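## Task

Insert the charger fully and squarely into outlet number five of the power strip, counting from the end the cord leaves. The strip must still lie flat on the table. Release the charger and move the grippers away afterwards; it only counts if the charger stays in place without the robot holding it.

## Robot and tools

Robot: two simulated six-joint arms, left_arm and right_arm, each ending in a two-finger gripper. The names are labels only and say nothing about image sides. Something may occasionally tug on a held part or nudge a loose object.

Scene frame: one shared frame with its origin on the tabletop midway between the arms. +x points out across the table, +z points up, and left_arm sits on the +y side. Positions are in metres, orientations are quaternions in w,x,y,z order, velocities in m/s and rad/s. Printed hand positions can be somewhat off, more so when an arm is stretched far.

Gripper geometry: the fingers extend along the gripper's +z axis and close along its y axis. The reported end_effector_position is the spot between the pads with fingers shut, roughly 2 cm short of the fingertips; closing pushes the tips about 10 mm further along +z.

Tool execute_actions, argument actions: a list holding zero or one item. An empty list only reports the current state. A move item is {"rows": [...], "steps": n} with n from 1 to 15 (default 15), each step being 1/30 s. Every row is one flat list of 14 numbers covering both arms: left_arm waist, shoulder, elbow, forearm roll, wrist pitch, wrist roll, opening, then the same seven for right_arm. The six joint values are absolute target angles in radians, in the same convention as the Joint positions line, not offsets. Opening is an absolute command from -1 (shut) to +1 (fully open, 0.084 m gap). One row is used per step; if there are fewer rows than steps the final row is held. A wait item is {"steps": n} with n up to 300 and no rows; it sends nothing new and returns after that many steps since the previous result. Optional pictures (true/false) controls whether camera images come back; by default they do.

Joint ranges (rad), same for both arms: waist -6.283 to 6.283, shoulder -2.059 to 2.094, elbow -3.927 to 0.192, forearm roll -6.283 to 6.283, wrist pitch -1.693 to 3.142, wrist roll -6.283 to 6.283. The true end may differ by up to 0.010. A call is rejected, and nothing is sent, if any target exceeds a range end by over 0.010 and is further out than that joint's last reported angle. Targets beyond the real end get clipped there, reported as "joint sent to its limit" (possibly for an earlier action still running). No such message does not prove there is room left.

Motion limits: each joint target moves at most 3.14 rad/s, with about 0.16 s to accelerate, and all joints of an arm are slowed together so they finish at once. Per step, a target is kept within 0.623 rad of the measured angle, and if the targets would shift the gripper more than 70 mm from where it is, they are pulled back proportionally. Distant goals therefore need several calls. Arms keep heading to the last sent row while you think or wait, until they have nearly stopped or a step is HELD.

Gripping: grip_measured is the measured finger opening on the command scale. To hold something, keep commanding an opening clearly smaller than grip_measured; larger gaps squeeze harder, up to about 24 N per pad for objects up to about 6 cm wide. Closing fast can press harder. Sending back the read grip_measured still applies light pressure; wide parts may slip.

Result lines: a state line per arm (pose and velocities); Joint positions and Joint velocities, six joints then pad gap in m; joint torques in the same order, which carry per-arm offsets, scale and noise and are nonzero even in free air. "joint command not followed" means a clearance check altered or blocked joint targets on some steps; the opening was still applied. HELD marks steps where your row, or part of it, was not sent. TORQUE FAULT: contact torque hit a load limit (waist 44, shoulder 44, elbow 26.4, forearm roll 26.4, wrist pitch 17.6, wrist roll 17.6 N m, held weight included); that arm backs the joint off, pauses 10 s and drops the rest of the call. MOTOR HOT appears from 65 °C; at 80 °C an OVER-TEMPERATURE FAULT brakes the arm until it cools. Holding loads heats motors, even while idle.

Cameras: cam_low, cam_left_wrist, cam_right_wrist, each 672x504, in that order. Tool zoom_image takes camera (one of those names) and region [x0, y0, x1, y1] in that image's pixels, origin top-left, at most 504 by 504, and returns an enlarged view of the latest image.

Tool finished_scene takes scene (1 or 2), ends that scene irreversibly, reports whether the goal was met and starts the next scene with its task. Replying without a tool call ends everything.

Avoid: dropping the charger, knocking anything off the table, tipping the strip, slamming or shoving hard, letting the arms collide or press on each other, and holding loads long enough to overheat. Move smoothly and efficiently, release the charger once it is fully seated, and withdraw before ending the scene.

Each tool is called after ">>>" by a JSON object that holds its "method" and its "body", one argument or row to a line.

## Session

>>> {"method": "execute_actions", "body": {
  "actions": []
}}

Scene clock: 0.00 s of 4500.00 s.
left_arm: end_effector_position=(+0.1020, +0.5058, +0.2737) grip_measured=+1.00 end_effector_quat_wxyz=(-0.033, +0.814, +0.532, -0.231) end_effector_velocity=(-0.000, +0.000, +0.000) end_effector_angular_velocity=(+0.001, +0.000, +0.000) | right_arm: end_effector_position=(-0.0197, +0.2142, +0.1918) grip_measured=+1.00 end_effector_quat_wxyz=(+0.039, +0.982, +0.186, +0.008) end_effector_velocity=(+0.000, -0.000, +0.000) end_effector_angular_velocity=(-0.001, -0.000, -0.001)
Joint positions: left_arm=[ 0.567 -0.931 -0.565  0.089  1.959 -0.523  0.084] | right_arm=[ 1.499  0.584 -1.855 -0.033  1.344  1.171  0.084]
Joint velocities: left_arm=[-0.  0. -0.  0.  0. -0. -0.] | right_arm=[-0.    -0.    -0.    -0.     0.002  0.     0.   ]
Joint torques (N m, as the arm reports them, + toward a larger angle): no reading

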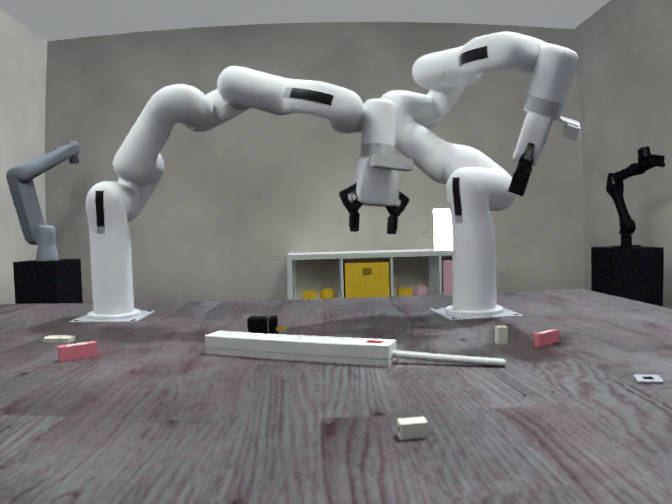

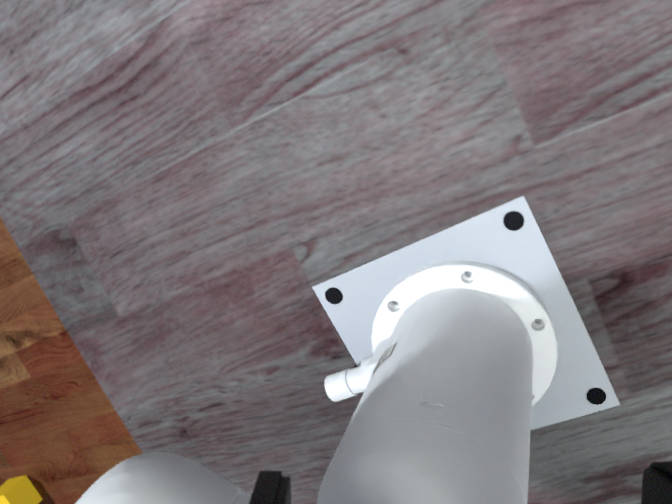

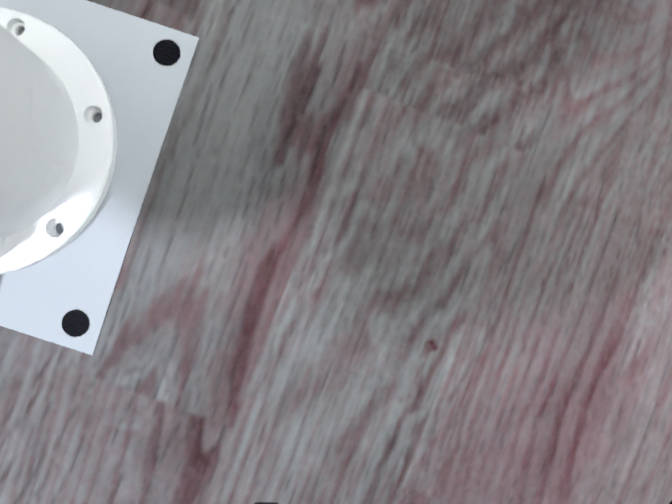

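>>> {"method": "execute_actions", "body": {
  "actions": [
    {"rows":[[0.567,-0.931,-0.565,0.089,1.959,-0.523,1,1.006,-0.287,-1.05,0,1.337,1.044,1]]}
  ],
  "pictures": false
}}

>>> {"method": "execute_actions", "body": {
  "actions": [
    {"steps":20}
  ]
}}

>>> {"method": "zoom_image", "body": {
  "camera": "cam_low",
  "region": [190, 290, 420, 380]
}}

Scene clock: 36.87 s of 4500.00 s.
left_arm: end_effector_position=(+0.1019, +0.5059, +0.2735) grip_measured=+1.00 end_effector_quat_wxyz=(-0.033, +0.814, +0.532, -0.231) end_effector_velocity=(+0.000, -0.000, -0.000) end_effector_angular_velocity=(-0.000, +0.000, -0.001) | right_arm: end_effector_position=(+0.1012, +0.1023, +0.2579) grip_measured=+1.00 end_effector_quat_wxyz=(+0.029, +0.995, +0.092, -0.003) end_effector_velocity=(+0.189, -0.314, +0.180) end_effector_angular_velocity=(+0.168, -0.004, -0.407)
Joint positions: left_arm=[ 0.567 -0.931 -0.565  0.089  1.959 -0.523  0.084] | right_arm=[ 1.248  0.191 -1.475 -0.016  1.34   1.107  0.084]
Joint velocities: left_arm=[-0.001  0.     0.    -0.     0.     0.     0.   ] | right_arm=[-0.537 -1.086  0.932  0.037 -0.01  -0.14   0.   ]
Joint torques (N m, as the arm reports them, + toward a larger angle): left_arm=[  1.06   0.21 -20.81   1.21  -0.73  -0.31] | right_arm=[  0.72 -23.36 -12.45  -0.46  -1.5   -0.17]
Steps of this call (steps 1 to 90: nothing new was sent; then 33.37 s passed at rest; steps 91 to 105: all 15 steps of this action). Readings (joint positions):
91: left_arm=[0.567 -0.931 -0.565 0.089 1.959 -0.523] | right_arm=[1.499 0.584 -1.855 -0.033 1.344 1.171]
92: left_arm=[0.567 -0.931 -0.565 0.089 1.959 -0.523] | right_arm=[1.497 0.580 -1.850 -0.032 1.343 1.170]
94: left_arm=[0.567 -0.931 -0.565 0.089 1.959 -0.523] | right_arm=[1.470 0.542 -1.806 -0.029 1.343 1.162]
98: left_arm=[0.567 -0.931 -0.565 0.089 1.959 -0.523] | right_arm=[1.378 0.424 -1.695 -0.025 1.342 1.141]
105: the state above

Scene clock: 37.53 s of 4500.00 s.
left_arm: end_effector_position=(+0.1019, +0.5059, +0.2735) grip_measured=+1.00 end_effector_quat_wxyz=(-0.033, +0.814, +0.532, -0.231) end_effector_velocity=(+0.000, +0.000, -0.000) end_effector_angular_velocity=(+0.001, -0.001, +0.000) | right_arm: end_effector_position=(+0.1518, -0.0498, +0.2989) grip_measured=+1.00 end_effector_quat_wxyz=(+0.001, +1.000, +0.001, -0.000) end_effector_velocity=(+0.002, -0.006, +0.002) end_effector_angular_velocity=(+0.006, -0.003, -0.009)
Joint positions: left_arm=[ 0.567 -0.931 -0.565  0.089  1.959 -0.523  0.084] | right_arm=[ 1.008 -0.284 -1.051  0.     1.337  1.044  0.084]
Joint velocities: left_arm=[-0.001 -0.    -0.    -0.    -0.001 -0.001 -0.   ] | right_arm=[-0.011 -0.02   0.012  0.     0.001 -0.002 -0.   ]
Joint torques (N m, as the arm reports them, + toward a larger angle): left_arm=[  1.05   0.49 -20.81   1.01  -0.79  -0.44] | right_arm=[  0.14 -13.15 -13.45  -0.32  -1.7   -0.21]
Steps of this call (steps 1 to 20: the robot went on to your last target). Readings (joint positions):
1: left_arm=[0.567 -0.931 -0.565 0.089 1.959 -0.523] | right_arm=[1.230 0.155 -1.443 -0.015 1.340 1.102]
2: left_arm=[0.567 -0.931 -0.565 0.089 1.959 -0.523] | right_arm=[1.212 0.118 -1.411 -0.014 1.340 1.098]
4: left_arm=[0.567 -0.931 -0.565 0.089 1.959 -0.523] | right_arm=[1.175 0.045 -1.346 -0.011 1.339 1.088]
8: left_arm=[0.567 -0.931 -0.565 0.089 1.959 -0.523] | right_arm=[1.097 -0.107 -1.211 -0.006 1.338 1.068]
20: the state above

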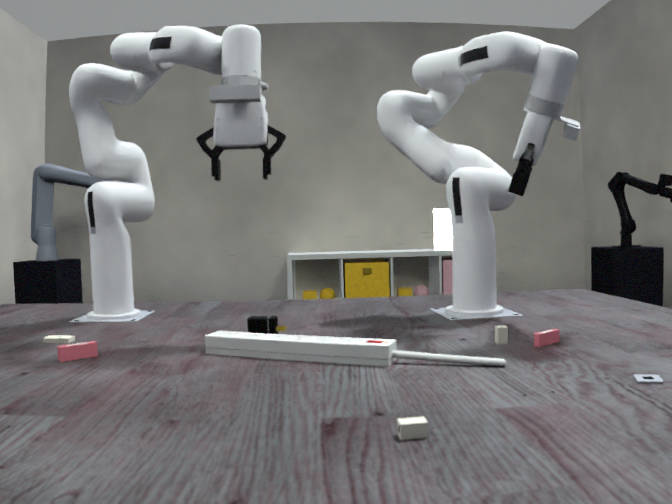

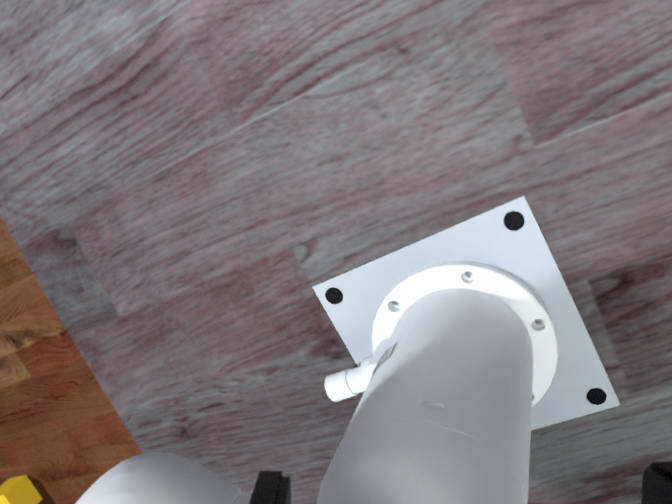

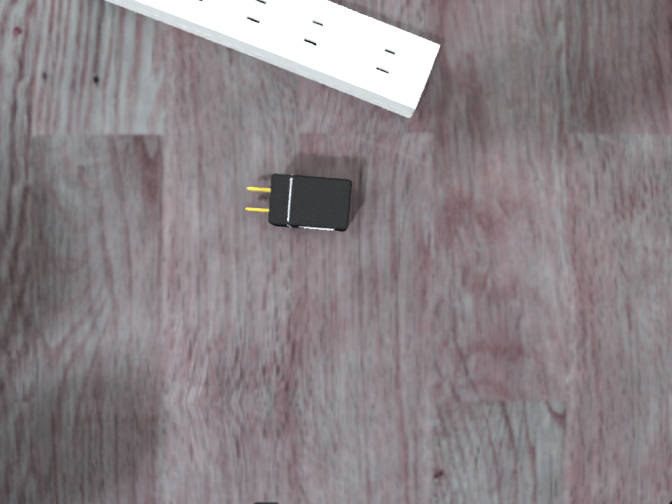

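Region (190, 290, 420, 380) of cam_low's 672x504 image, scaled by 2.191, with more detail than that image has; it fills the top 197 rows of this view, and the rest is white.

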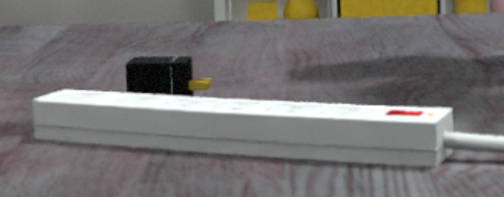

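>>> {"method": "execute_actions", "body": {
  "actions": [
    {"rows":[[0.567,-0.931,-0.565,0.089,1.959,-0.523,1,0.757,0.209,-1.608,0,1.399,-0.776,1]]}
  ],
  "pictures": false
}}

>>> {"method": "execute_actions", "body": {
  "actions": [
    {"steps":30}
  ]
}}

Scene clock: 65.40 s of 4500.00 s.
left_arm: end_effector_position=(+0.1019, +0.5059, +0.2735) grip_measured=+1.00 end_effector_quat_wxyz=(-0.033, +0.814, +0.532, -0.231) end_effector_velocity=(-0.000, +0.000, +0.000) end_effector_angular_velocity=(+0.001, -0.000, -0.000) | right_arm: end_effector_position=(+0.2916, -0.0123, +0.3056) grip_measured=+1.00 end_effector_quat_wxyz=(+0.000, +0.962, +0.272, -0.000) end_effector_velocity=(+0.287, +0.025, -0.036) end_effector_angular_velocity=(-0.007, +0.006, +2.386)
Joint positions: left_arm=[ 0.567 -0.931 -0.565  0.089  1.959 -0.523  0.084] | right_arm=[ 0.807  0.11  -1.496 -0.     1.386  0.293  0.084]
Joint velocities: left_arm=[-0.    -0.001  0.     0.001  0.    -0.    -0.   ] | right_arm=[-0.388  0.768 -0.852 -0.001  0.093 -2.773 -0.   ]
Joint torques (N m, as the arm reports them, + toward a larger angle): left_arm=[  0.95   0.66 -20.67   1.11  -0.79  -0.34] | right_arm=[  1.24 -24.18 -12.4   -0.2   -1.38  -0.27]
Steps of this call (steps 1 to 30: the robot went on to your last target; steps 31 to 90: nothing new was sent; then 24.37 s passed at rest; steps 91 to 105: all 15 steps of this action). Readings (joint positions):
91: left_arm=[0.567 -0.931 -0.565 0.089 1.959 -0.523] | right_arm=[1.006 -0.287 -1.050 0.000 1.337 1.044]
92: left_arm=[0.567 -0.931 -0.565 0.089 1.959 -0.523] | right_arm=[1.005 -0.284 -1.054 0.000 1.338 1.039]
94: left_arm=[0.567 -0.931 -0.565 0.089 1.959 -0.523] | right_arm=[0.988 -0.249 -1.094 0.000 1.343 0.992]
98: left_arm=[0.567 -0.931 -0.565 0.089 1.959 -0.523] | right_arm=[0.914 -0.103 -1.257 -0.000 1.359 0.795]
105: the state above

Scene clock: 66.40 s of 4500.00 s.
left_arm: end_effector_position=(+0.1019, +0.5059, +0.2735) grip_measured=+1.00 end_effector_quat_wxyz=(-0.033, +0.814, +0.532, -0.231) end_effector_velocity=(+0.000, -0.000, -0.000) end_effector_angular_velocity=(-0.001, +0.000, +0.001) | right_arm: end_effector_position=(+0.3289, -0.0104, +0.3006) grip_measured=+1.00 end_effector_quat_wxyz=(+0.000, +0.707, +0.707, +0.000) end_effector_velocity=(-0.000, +0.001, -0.000) end_effector_angular_velocity=(-0.001, +0.001, +0.003)
Joint positions: left_arm=[ 0.567 -0.931 -0.565  0.089  1.959 -0.523  0.084] | right_arm=[ 0.757  0.209 -1.608  0.     1.399 -0.776  0.084]
Joint velocities: left_arm=[ 0.001  0.001  0.    -0.001 -0.    -0.    -0.   ] | right_arm=[ 0.001  0.001 -0.001 -0.     0.    -0.002  0.   ]
Joint torques (N m, as the arm reports them, + toward a larger angle): left_arm=[  0.96   0.32 -20.67   0.9   -0.72  -0.47] | right_arm=[ -0.16 -23.   -13.24  -0.28  -1.7   -0.25]
Steps of this call (steps 1 to 30: the robot went on to your last target). Readings (joint positions):
1: left_arm=[0.567 -0.931 -0.565 0.089 1.959 -0.523] | right_arm=[0.794 0.134 -1.522 -0.000 1.389 0.198]
2: left_arm=[0.567 -0.931 -0.565 0.089 1.959 -0.523] | right_arm=[0.784 0.154 -1.544 -0.000 1.392 0.103]
4: left_arm=[0.567 -0.931 -0.565 0.089 1.959 -0.523] | right_arm=[0.770 0.181 -1.574 -0.000 1.395 -0.090]
8: left_arm=[0.567 -0.931 -0.565 0.089 1.959 -0.523] | right_arm=[0.761 0.202 -1.600 0.000 1.398 -0.469]
30: the state above

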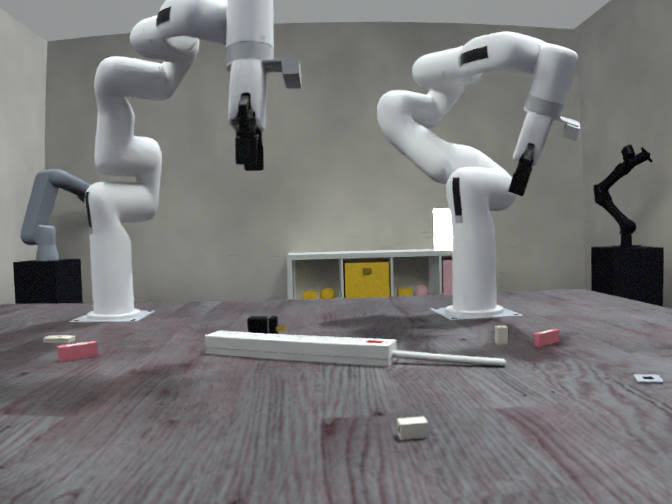

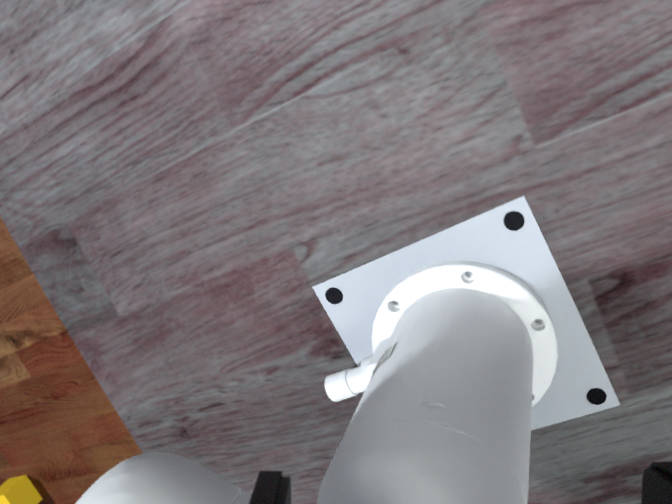

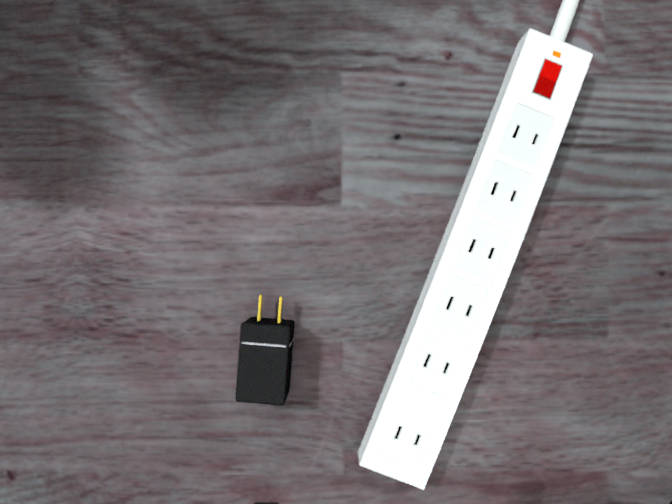

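>>> {"method": "execute_actions", "body": {
  "actions": [
    {"rows":[[0.567,-0.931,-0.565,0.089,1.959,-0.523,1,0.6615,0.1675,-0.7018,1.8954,0.6703,-2.512,1]]}
  ],
  "pictures": false
}}

>>> {"method": "execute_actions", "body": {
  "actions": [
    {"steps":45}
  ]
}}

Scene clock: 109.80 s of 4500.00 s.
left_arm: end_effector_position=(+0.1019, +0.5059, +0.2735) grip_measured=+1.00 end_effector_quat_wxyz=(-0.033, +0.814, +0.532, -0.231) end_effector_velocity=(-0.000, -0.000, -0.000) end_effector_angular_velocity=(-0.001, +0.001, +0.000) | right_arm: end_effector_position=(+0.2693, +0.0025, +0.1505) grip_measured=+1.00 end_effector_quat_wxyz=(-0.210, +0.637, +0.741, +0.041) end_effector_velocity=(-0.169, -0.056, -0.305) end_effector_angular_velocity=(+0.827, +0.433, +0.010)
Joint positions: left_arm=[ 0.567 -0.931 -0.565  0.089  1.959 -0.523  0.084] | right_arm=[ 0.696  0.184 -1.091  0.538  0.95  -1.314  0.084]
Joint velocities: left_arm=[ 0.     0.001  0.    -0.     0.     0.     0.   ] | right_arm=[-0.102 -0.046  1.166  1.536 -0.832 -1.533  0.   ]
Joint torques (N m, as the arm reports them, + toward a larger angle): left_arm=[  1.19   0.36 -20.78   1.18  -0.87  -0.43] | right_arm=[ -0.5  -22.14 -12.68   0.45  -1.37  -0.5 ]
Steps of this call (steps 1 to 15: the robot went on to your last target; steps 16 to 90: nothing new was sent; then 39.90 s passed at rest; steps 91 to 105: all 15 steps of this action). Readings (joint positions):
91: left_arm=[0.567 -0.931 -0.565 0.089 1.959 -0.523] | right_arm=[0.757 0.209 -1.608 0.000 1.399 -0.776]
92: left_arm=[0.567 -0.931 -0.565 0.089 1.959 -0.523] | right_arm=[0.756 0.208 -1.604 0.005 1.394 -0.781]
94: left_arm=[0.567 -0.931 -0.565 0.089 1.959 -0.523] | right_arm=[0.750 0.202 -1.563 0.051 1.346 -0.828]
98: left_arm=[0.567 -0.931 -0.565 0.089 1.959 -0.523] | right_arm=[0.724 0.195 -1.378 0.230 1.170 -1.006]
105: the state above

Scene clock: 111.30 s of 4500.00 s.
left_arm: end_effector_position=(+0.1019, +0.5059, +0.2735) grip_measured=+1.00 end_effector_quat_wxyz=(-0.033, +0.814, +0.532, -0.231) end_effector_velocity=(-0.000, +0.000, +0.000) end_effector_angular_velocity=(+0.000, +0.000, +0.000) | right_arm: end_effector_position=(+0.2698, -0.0075, +0.0888) grip_measured=+1.00 end_effector_quat_wxyz=(-0.315, +0.648, +0.605, +0.338) end_effector_velocity=(+0.000, -0.000, -0.000) end_effector_angular_velocity=(-0.000, +0.000, -0.000)
Joint positions: left_arm=[ 0.567 -0.931 -0.565  0.089  1.959 -0.523  0.084] | right_arm=[ 0.662  0.167 -0.702  1.895  0.67  -2.512  0.084]
Joint velocities: left_arm=[ 0.    -0.001  0.     0.     0.001 -0.     0.   ] | right_arm=[-0.001  0.001 -0.     0.     0.    -0.    -0.   ]
Joint torques (N m, as the arm reports them, + toward a larger angle): left_arm=[  1.05   0.34 -20.71   1.22  -0.75  -0.37] | right_arm=[ -0.16 -17.91  -9.44  -0.06  -0.13  -0.16]
Steps of this call (steps 1 to 45: the robot went on to your last target). Readings (joint positions):
1: left_arm=[0.567 -0.931 -0.565 0.089 1.959 -0.523] | right_arm=[0.693 0.182 -1.053 0.591 0.922 -1.367]
2: left_arm=[0.567 -0.931 -0.565 0.089 1.959 -0.523] | right_arm=[0.690 0.181 -1.014 0.649 0.894 -1.426]
4: left_arm=[0.567 -0.931 -0.565 0.089 1.959 -0.523] | right_arm=[0.683 0.177 -0.938 0.781 0.840 -1.558]
8: left_arm=[0.567 -0.931 -0.565 0.089 1.959 -0.523] | right_arm=[0.670 0.172 -0.799 1.127 0.741 -1.903]
45: the state above
All arms were judged still, so your last target was given up. Only a new action makes them travel on or press farther. Fingers that are still opening or closing keep moving.

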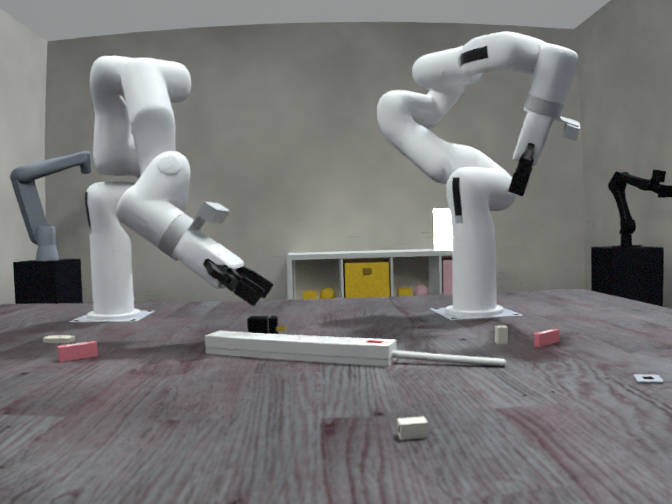

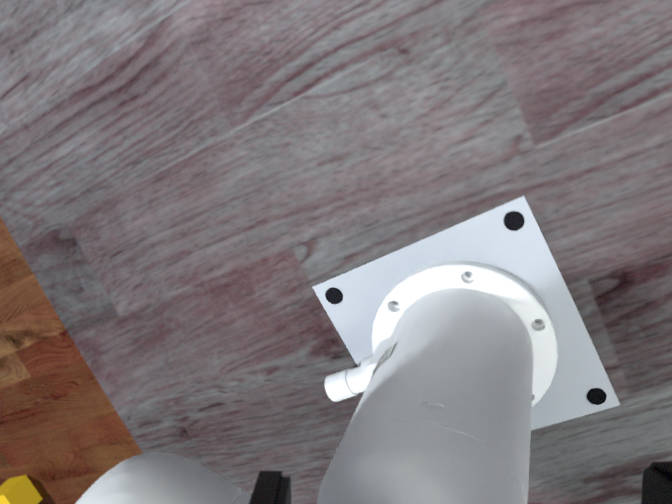

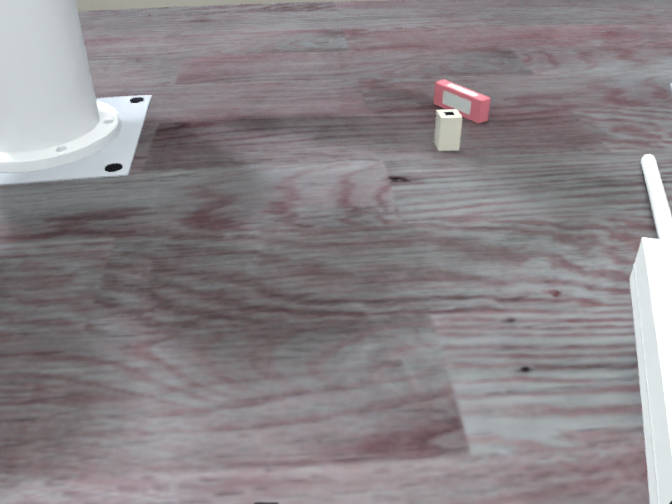

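>>> {"method": "execute_actions", "body": {
  "actions": [
    {"rows":[[0.567,-0.931,-0.565,0.089,1.959,-0.523,1,0.6615,0.18,-0.7024,1.908,0.675,-2.529,0.6],[0.567,-0.931,-0.565,0.089,1.959,-0.523,1,0.6615,0.195,-0.703,1.924,0.681,-2.549,0.6],[0.567,-0.931,-0.565,0.089,1.959,-0.523,1,0.6615,0.21,-0.704,1.939,0.687,-2.569,0.6],[0.567,-0.931,-0.565,0.089,1.959,-0.523,1,0.6615,0.225,-0.7047,1.954,0.693,-2.589,0.6],[0.567,-0.931,-0.565,0.089,1.959,-0.523,1,0.6615,0.24,-0.7054,1.97,0.698,-2.609,0.6],[0.567,-0.931,-0.565,0.089,1.959,-0.523,1,0.6615,0.255,-0.706,1.985,0.704,-2.629,0.6],[0.567,-0.931,-0.565,0.089,1.959,-0.523,1,0.6615,0.27,-0.707,2.0,0.71,-2.649,0.6],[0.567,-0.931,-0.565,0.089,1.959,-0.523,1,0.6615,0.285,-0.7077,2.016,0.716,-2.669,0.6],[0.567,-0.931,-0.565,0.089,1.959,-0.523,1,0.6615,0.30,-0.7084,2.031,0.722,-2.689,0.6],[0.567,-0.931,-0.565,0.089,1.959,-0.523,1,0.6615,0.315,-0.709,2.047,0.7275,-2.709,0.6],[0.567,-0.931,-0.565,0.089,1.959,-0.523,1,0.6615,0.33,-0.71,2.062,0.733,-2.729,0.6],[0.567,-0.931,-0.565,0.089,1.959,-0.523,1,0.6615,0.34,-0.7104,2.072,0.737,-2.743,0.6],[0.567,-0.931,-0.565,0.089,1.959,-0.523,1,0.6615,0.3484,-0.7108,2.081,0.7404,-2.754,0.6]]}
  ],
  "pictures": false
}}

>>> {"method": "execute_actions", "body": {
  "actions": [
    {"steps":15}
  ]
}}

>>> {"method": "zoom_image", "body": {
  "camera": "cam_low",
  "region": [190, 260, 330, 360]
}}

Scene clock: 127.93 s of 4500.00 s.
left_arm: end_effector_position=(+0.1019, +0.5059, +0.2735) grip_measured=+1.00 end_effector_quat_wxyz=(-0.033, +0.814, +0.532, -0.231) end_effector_velocity=(+0.000, -0.000, +0.000) end_effector_angular_velocity=(+0.000, -0.000, -0.001) | right_arm: end_effector_position=(+0.2548, -0.0111, +0.0283) grip_measured=+0.59 end_effector_quat_wxyz=(-0.316, +0.649, +0.605, +0.336) end_effector_velocity=(-0.032, -0.018, -0.111) end_effector_angular_velocity=(-0.028, +0.009, -0.018)
Joint positions: left_arm=[ 0.567 -0.931 -0.565  0.089  1.959 -0.523  0.084] | right_arm=[ 0.662  0.329 -0.709  2.06   0.732 -2.726  0.069]
Joint velocities: left_arm=[-0.001 -0.    -0.     0.     0.    -0.     0.   ] | right_arm=[ 0.     0.282  0.001  0.277  0.102 -0.357 -0.   ]
Joint torques (N m, as the arm reports them, + toward a larger angle): left_arm=[  0.87   0.22 -20.73   1.11  -0.85  -0.36] | right_arm=[ -0.2  -23.47  -8.75  -0.8    0.02   0.13]
Steps of this call (steps 1 to 90: nothing new was sent; then 13.13 s passed at rest; steps 91 to 105: all 15 steps of this action). Readings (joint positions):
91: left_arm=[0.567 -0.931 -0.565 0.089 1.959 -0.523] | right_arm=[0.661 0.168 -0.702 1.896 0.670 -2.512]
92: left_arm=[0.567 -0.931 -0.565 0.089 1.959 -0.523] | right_arm=[0.661 0.169 -0.702 1.898 0.671 -2.515]
94: left_arm=[0.567 -0.931 -0.565 0.089 1.959 -0.523] | right_arm=[0.661 0.182 -0.704 1.911 0.676 -2.533]
98: left_arm=[0.567 -0.931 -0.565 0.089 1.959 -0.523] | right_arm=[0.662 0.232 -0.705 1.961 0.695 -2.598]
105: the state above

Scene clock: 128.43 s of 4500.00 s.
left_arm: end_effector_position=(+0.1019, +0.5059, +0.2735) grip_measured=+1.00 end_effector_quat_wxyz=(-0.033, +0.814, +0.532, -0.231) end_effector_velocity=(-0.000, -0.000, +0.000) end_effector_angular_velocity=(+0.000, +0.000, +0.001) | right_arm: end_effector_position=(+0.2539, -0.0111, +0.0223) grip_measured=+0.60 end_effector_quat_wxyz=(-0.315, +0.648, +0.605, +0.338) end_effector_velocity=(-0.000, +0.000, -0.001) end_effector_angular_velocity=(-0.001, +0.001, +0.000)
Joint positions: left_arm=[ 0.567 -0.931 -0.565  0.089  1.959 -0.523  0.084] | right_arm=[ 0.661  0.347 -0.712  2.081  0.741 -2.754  0.069]
Joint velocities: left_arm=[ 0.001 -0.     0.     0.     0.     0.     0.   ] | right_arm=[ 0.001  0.003 -0.001  0.001  0.    -0.001  0.   ]
Joint torques (N m, as the arm reports them, + toward a larger angle): left_arm=[  0.88   0.33 -20.67   1.16  -0.78  -0.42] | right_arm=[  0.04 -16.75  -6.75  -0.24  -0.42  -0.08]
Steps of this call (steps 1 to 15: the robot went on to your last target). Readings (joint positions):
1: left_arm=[0.567 -0.931 -0.565 0.089 1.959 -0.523] | right_arm=[0.662 0.336 -0.709 2.067 0.735 -2.735]
2: left_arm=[0.567 -0.931 -0.565 0.089 1.959 -0.523] | right_arm=[0.662 0.341 -0.709 2.072 0.737 -2.742]
4: left_arm=[0.567 -0.931 -0.565 0.089 1.959 -0.523] | right_arm=[0.661 0.345 -0.710 2.077 0.739 -2.749]
8: left_arm=[0.567 -0.931 -0.565 0.089 1.959 -0.523] | right_arm=[0.661 0.347 -0.712 2.080 0.740 -2.753]
15: the state above

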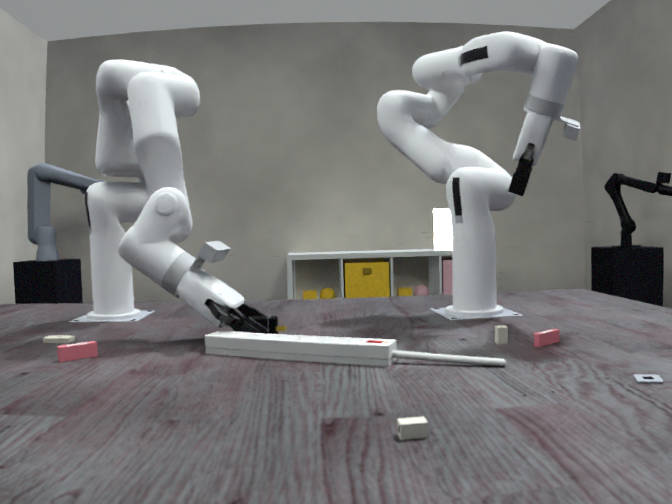

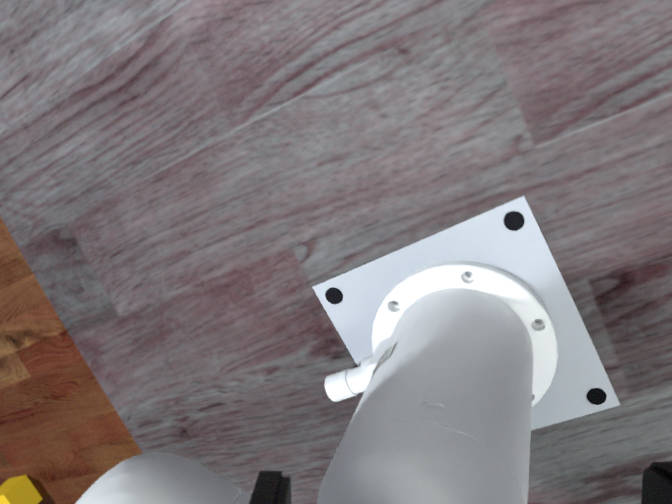

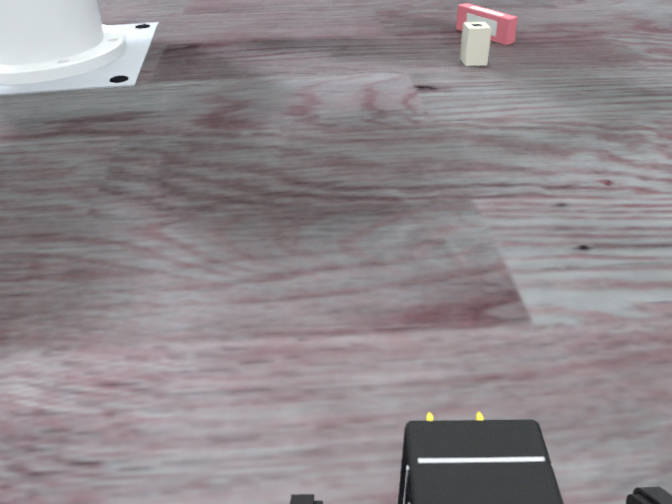

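Region (190, 260, 330, 360) of cam_low's 672x504 image, scaled by 3.600, with more detail than that image has; it fills the top 360 rows of this view, and the rest is white.

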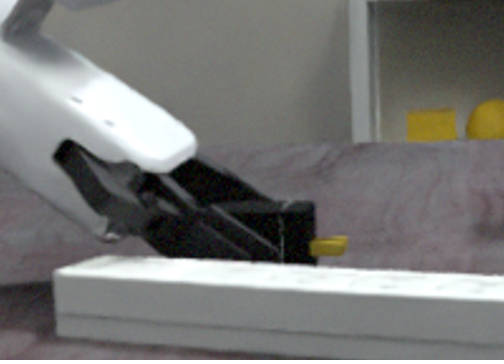

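>>> {"method": "execute_actions", "body": {
  "actions": [
    {"rows":[[0.567,-0.931,-0.565,0.089,1.959,-0.523,1,0.6615,0.33,-0.709,2.062,0.733,-2.729,0.6],[0.567,-0.931,-0.565,0.089,1.959,-0.523,1,0.6615,0.33,-0.709,2.062,0.733,-2.729,0.5],[0.567,-0.931,-0.565,0.089,1.959,-0.523,1,0.6615,0.33,-0.709,2.062,0.733,-2.729,0.4],[0.567,-0.931,-0.565,0.089,1.959,-0.523,1,0.6615,0.33,-0.709,2.062,0.733,-2.729,0.3],[0.567,-0.931,-0.565,0.089,1.959,-0.523,1,0.6615,0.33,-0.709,2.062,0.733,-2.729,0.2],[0.567,-0.931,-0.565,0.089,1.959,-0.523,1,0.6615,0.33,-0.709,2.062,0.733,-2.729,0.1],[0.567,-0.931,-0.565,0.089,1.959,-0.523,1,0.6615,0.33,-0.709,2.062,0.733,-2.729,0.0],[0.567,-0.931,-0.565,0.089,1.959,-0.523,1,0.6615,0.33,-0.709,2.062,0.733,-2.729,-0.15]]}
  ]
}}

>>> {"method": "zoom_image", "body": {
  "camera": "cam_low",
  "region": [190, 260, 330, 360]
}}

Scene clock: 145.23 s of 4500.00 s.
left_arm: end_effector_position=(+0.1019, +0.5059, +0.2735) grip_measured=+1.00 end_effector_quat_wxyz=(-0.033, +0.814, +0.532, -0.231) end_effector_velocity=(-0.000, -0.000, -0.000) end_effector_angular_velocity=(-0.001, +0.000, +0.001) | right_arm: end_effector_position=(+0.2540, -0.0118, +0.0267) grip_measured=-0.16 end_effector_quat_wxyz=(-0.316, +0.650, +0.605, +0.335) end_effector_velocity=(+0.005, +0.005, +0.007) end_effector_angular_velocity=(+0.015, -0.012, +0.000)
Joint positions: left_arm=[ 0.567 -0.931 -0.565  0.089  1.959 -0.523  0.084] | right_arm=[ 0.662  0.331 -0.708  2.062  0.732 -2.729  0.037]
Joint velocities: left_arm=[ 0.001  0.     0.    -0.001  0.     0.001  0.   ] | right_arm=[-0.001 -0.007 -0.009  0.     0.004  0.    -0.   ]
Joint torques (N m, as the arm reports them, + toward a larger angle): left_arm=[  1.08   0.2  -20.68   1.17  -0.71  -0.38] | right_arm=[  0.   -18.81  -7.78  -0.17  -0.04  -0.15]
Steps of this call (steps 1 to 15: the robot went on to your last target; steps 16 to 90: nothing new was sent; then 13.30 s passed at rest; steps 91 to 105: all 15 steps of this action). Readings (joint positions):
91: left_arm=[0.567 -0.931 -0.565 0.089 1.959 -0.523] | right_arm=[0.661 0.348 -0.711 2.081 0.740 -2.754]
92: left_arm=[0.567 -0.931 -0.565 0.089 1.959 -0.523] | right_arm=[0.662 0.346 -0.710 2.078 0.739 -2.750]
94: left_arm=[0.567 -0.931 -0.565 0.089 1.959 -0.523] | right_arm=[0.662 0.339 -0.707 2.069 0.734 -2.739]
98: left_arm=[0.567 -0.931 -0.565 0.089 1.959 -0.523] | right_arm=[0.662 0.333 -0.706 2.063 0.732 -2.731]
105: the state above

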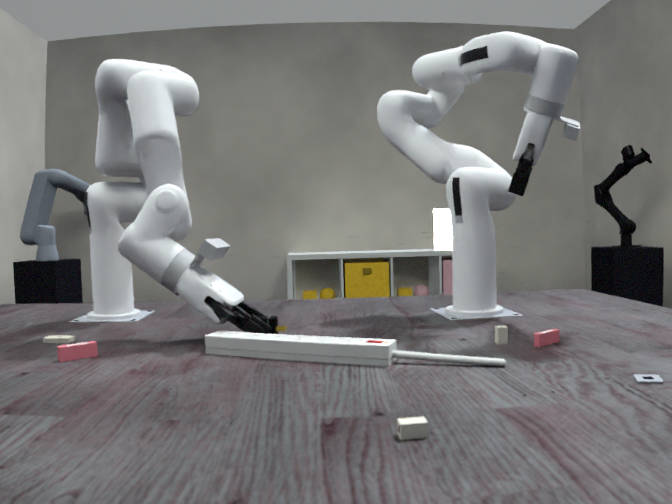

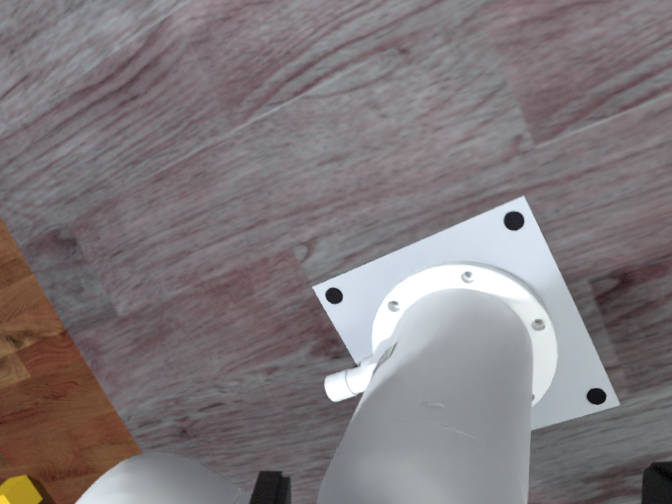

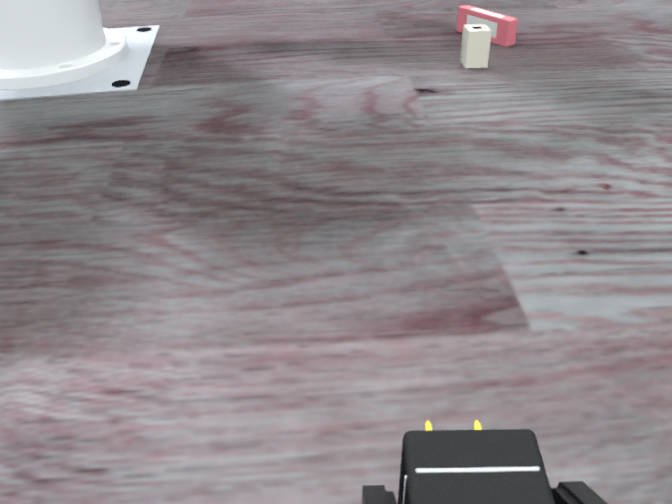

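Region (190, 260, 330, 360) of cam_low's 672x504 image, scaled by 3.600, with more detail than that image has; it fills the top 360 rows of this view, and the rest is white.

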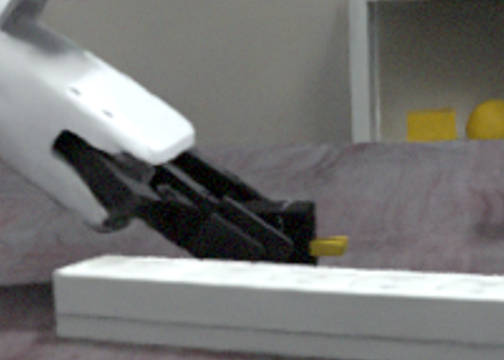

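Close, then lift.

>>> {"method": "execute_actions", "body": {
  "actions": [
    {"rows":[[0.567,-0.931,-0.565,0.089,1.959,-0.523,1,0.6615,0.33,-0.709,2.062,0.733,-2.729,-0.2],[0.567,-0.931,-0.565,0.089,1.959,-0.523,1,0.6615,0.33,-0.709,2.062,0.733,-2.729,-0.25],[0.567,-0.931,-0.565,0.089,1.959,-0.523,1,0.6615,0.33,-0.709,2.062,0.733,-2.729,-0.3],[0.567,-0.931,-0.565,0.089,1.959,-0.523,1,0.6615,0.33,-0.709,2.062,0.733,-2.729,-0.35],[0.567,-0.931,-0.565,0.089,1.959,-0.523,1,0.6615,0.33,-0.709,2.062,0.733,-2.729,-0.4],[0.567,-0.931,-0.565,0.089,1.959,-0.523,1,0.6615,0.33,-0.709,2.062,0.733,-2.729,-0.5],[0.567,-0.931,-0.565,0.089,1.959,-0.523,1,0.6615,0.33,-0.709,2.062,0.733,-2.729,-0.7],[0.567,-0.931,-0.565,0.089,1.959,-0.523,1,0.6615,0.33,-0.709,2.062,0.733,-2.729,-1]]}
  ],
  "pictures": false
}}

>>> {"method": "execute_actions", "body": {
  "actions": [
    {"rows":[[0.567,-0.931,-0.565,0.089,1.959,-0.523,1,0.6615,0.32,-0.709,2.052,0.729,-2.716,-1],[0.567,-0.931,-0.565,0.089,1.959,-0.523,1,0.6615,0.30,-0.7084,2.031,0.722,-2.689,-1],[0.567,-0.931,-0.565,0.089,1.959,-0.523,1,0.6615,0.285,-0.7077,2.016,0.716,-2.669,-1],[0.567,-0.931,-0.565,0.089,1.959,-0.523,1,0.6615,0.27,-0.707,2.0,0.71,-2.649,-1],[0.567,-0.931,-0.565,0.089,1.959,-0.523,1,0.6615,0.24,-0.7054,1.97,0.698,-2.609,-1],[0.567,-0.931,-0.565,0.089,1.959,-0.523,1,0.6615,0.21,-0.704,1.939,0.687,-2.569,-1],[0.567,-0.931,-0.565,0.089,1.959,-0.523,1,0.6615,0.1675,-0.7018,1.8954,0.6703,-2.512,-1]]}
  ]
}}

>>> {"method": "zoom_image", "body": {
  "camera": "cam_low",
  "region": [190, 230, 330, 330]
}}

Scene clock: 160.23 s of 4500.00 s.
left_arm: end_effector_position=(+0.1019, +0.5059, +0.2735) grip_measured=+1.00 end_effector_quat_wxyz=(-0.033, +0.814, +0.532, -0.231) end_effector_velocity=(-0.000, +0.000, -0.000) end_effector_angular_velocity=(+0.000, -0.000, +0.001) | right_arm: end_effector_position=(+0.2548, -0.0110, +0.0279) grip_measured=-0.33 end_effector_quat_wxyz=(-0.316, +0.649, +0.605, +0.337) end_effector_velocity=(+0.000, -0.001, -0.000) end_effector_angular_velocity=(-0.001, +0.001, -0.001)
Joint positions: left_arm=[ 0.567 -0.931 -0.565  0.089  1.959 -0.523  0.084] | right_arm=[ 0.661  0.33  -0.709  2.062  0.733 -2.729  0.03 ]
Joint velocities: left_arm=[ 0.001  0.     0.     0.    -0.     0.    -0.   ] | right_arm=[-0.001  0.     0.001 -0.    -0.001  0.    -0.   ]
Joint torques (N m, as the arm reports them, + toward a larger angle): left_arm=[  1.07   0.58 -20.59   1.08  -0.83  -0.48] | right_arm=[ -0.3  -18.78  -7.79  -0.13   0.    -0.24]
Steps of this call (steps 1 to 15: the robot went on to your last target; steps 16 to 90: nothing new was sent; then 11.50 s passed at rest; steps 91 to 105: all 15 steps of this action). Readings (joint positions):
91: left_arm=[0.567 -0.931 -0.565 0.089 1.959 -0.523] | right_arm=[0.661 0.330 -0.709 2.062 0.733 -2.729]
92: left_arm=[0.567 -0.931 -0.565 0.089 1.959 -0.523] | right_arm=[0.662 0.330 -0.709 2.062 0.733 -2.729]
94: left_arm=[0.567 -0.931 -0.565 0.089 1.959 -0.523] | right_arm=[0.662 0.330 -0.709 2.062 0.733 -2.729]
98: left_arm=[0.567 -0.931 -0.565 0.089 1.959 -0.523] | right_arm=[0.661 0.330 -0.709 2.062 0.733 -2.729]
105: the state above

Scene clock: 160.73 s of 4500.00 s.
left_arm: end_effector_position=(+0.1019, +0.5059, +0.2735) grip_measured=+1.00 end_effector_quat_wxyz=(-0.033, +0.814, +0.532, -0.231) end_effector_velocity=(+0.000, +0.000, -0.000) end_effector_angular_velocity=(+0.001, -0.001, +0.001) | right_arm: end_effector_position=(+0.2697, -0.0072, +0.0878) grip_measured=-0.33 end_effector_quat_wxyz=(-0.315, +0.648, +0.605, +0.338) end_effector_velocity=(-0.012, -0.015, -0.009) end_effector_angular_velocity=(-0.049, +0.051, -0.008)
Joint positions: left_arm=[ 0.567 -0.931 -0.565  0.089  1.959 -0.523  0.084] | right_arm=[ 0.661  0.171 -0.703  1.9    0.672 -2.518  0.03 ]
Joint velocities: left_arm=[ 0.001  0.     0.     0.    -0.001 -0.    -0.   ] | right_arm=[ 0.002 -0.027  0.041 -0.058 -0.027  0.081 -0.   ]
Joint torques (N m, as the arm reports them, + toward a larger angle): left_arm=[  1.     0.35 -20.73   1.05  -0.74  -0.4 ] | right_arm=[  0.04 -17.58  -9.38   0.03  -0.14  -0.41]
Steps of this call (steps 1 to 15: all 15 steps of this action). Readings (joint positions):
1: left_arm=[0.567 -0.931 -0.565 0.089 1.959 -0.523] | right_arm=[0.661 0.330 -0.709 2.062 0.733 -2.729]
2: left_arm=[0.567 -0.931 -0.565 0.089 1.959 -0.523] | right_arm=[0.662 0.328 -0.709 2.060 0.732 -2.726]
4: left_arm=[0.567 -0.931 -0.565 0.089 1.959 -0.523] | right_arm=[0.662 0.316 -0.707 2.046 0.727 -2.708]
8: left_arm=[0.567 -0.931 -0.565 0.089 1.959 -0.523] | right_arm=[0.662 0.253 -0.705 1.982 0.703 -2.625]
15: the state above

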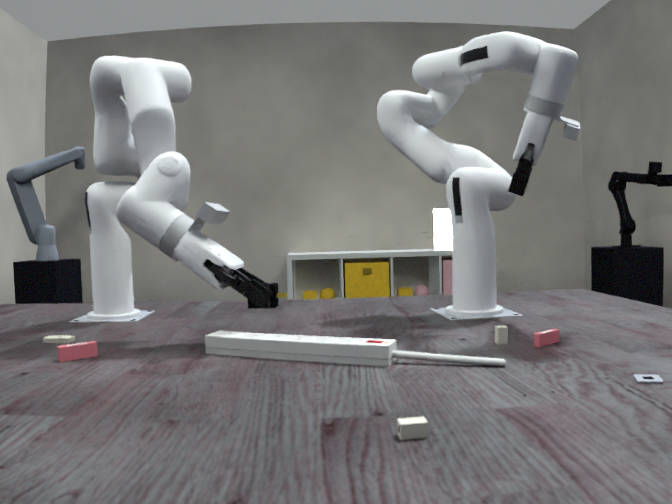

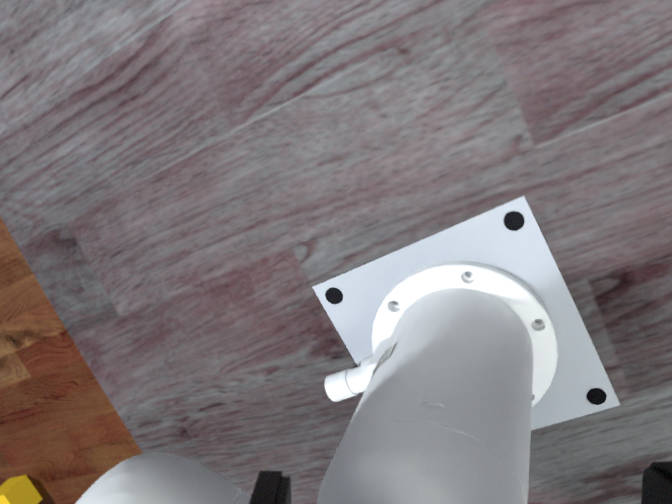

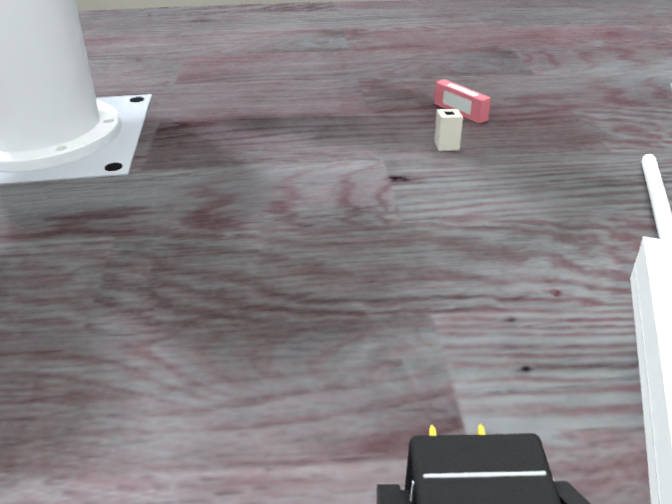

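Region (190, 230, 330, 330) of cam_low's 672x504 image, scaled by 3.600, with more detail than that image has; it fills the top 360 rows of this view, and the rest is white.

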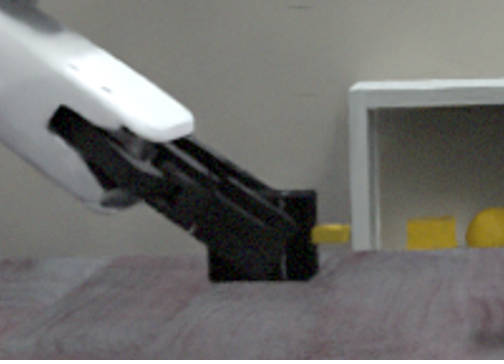

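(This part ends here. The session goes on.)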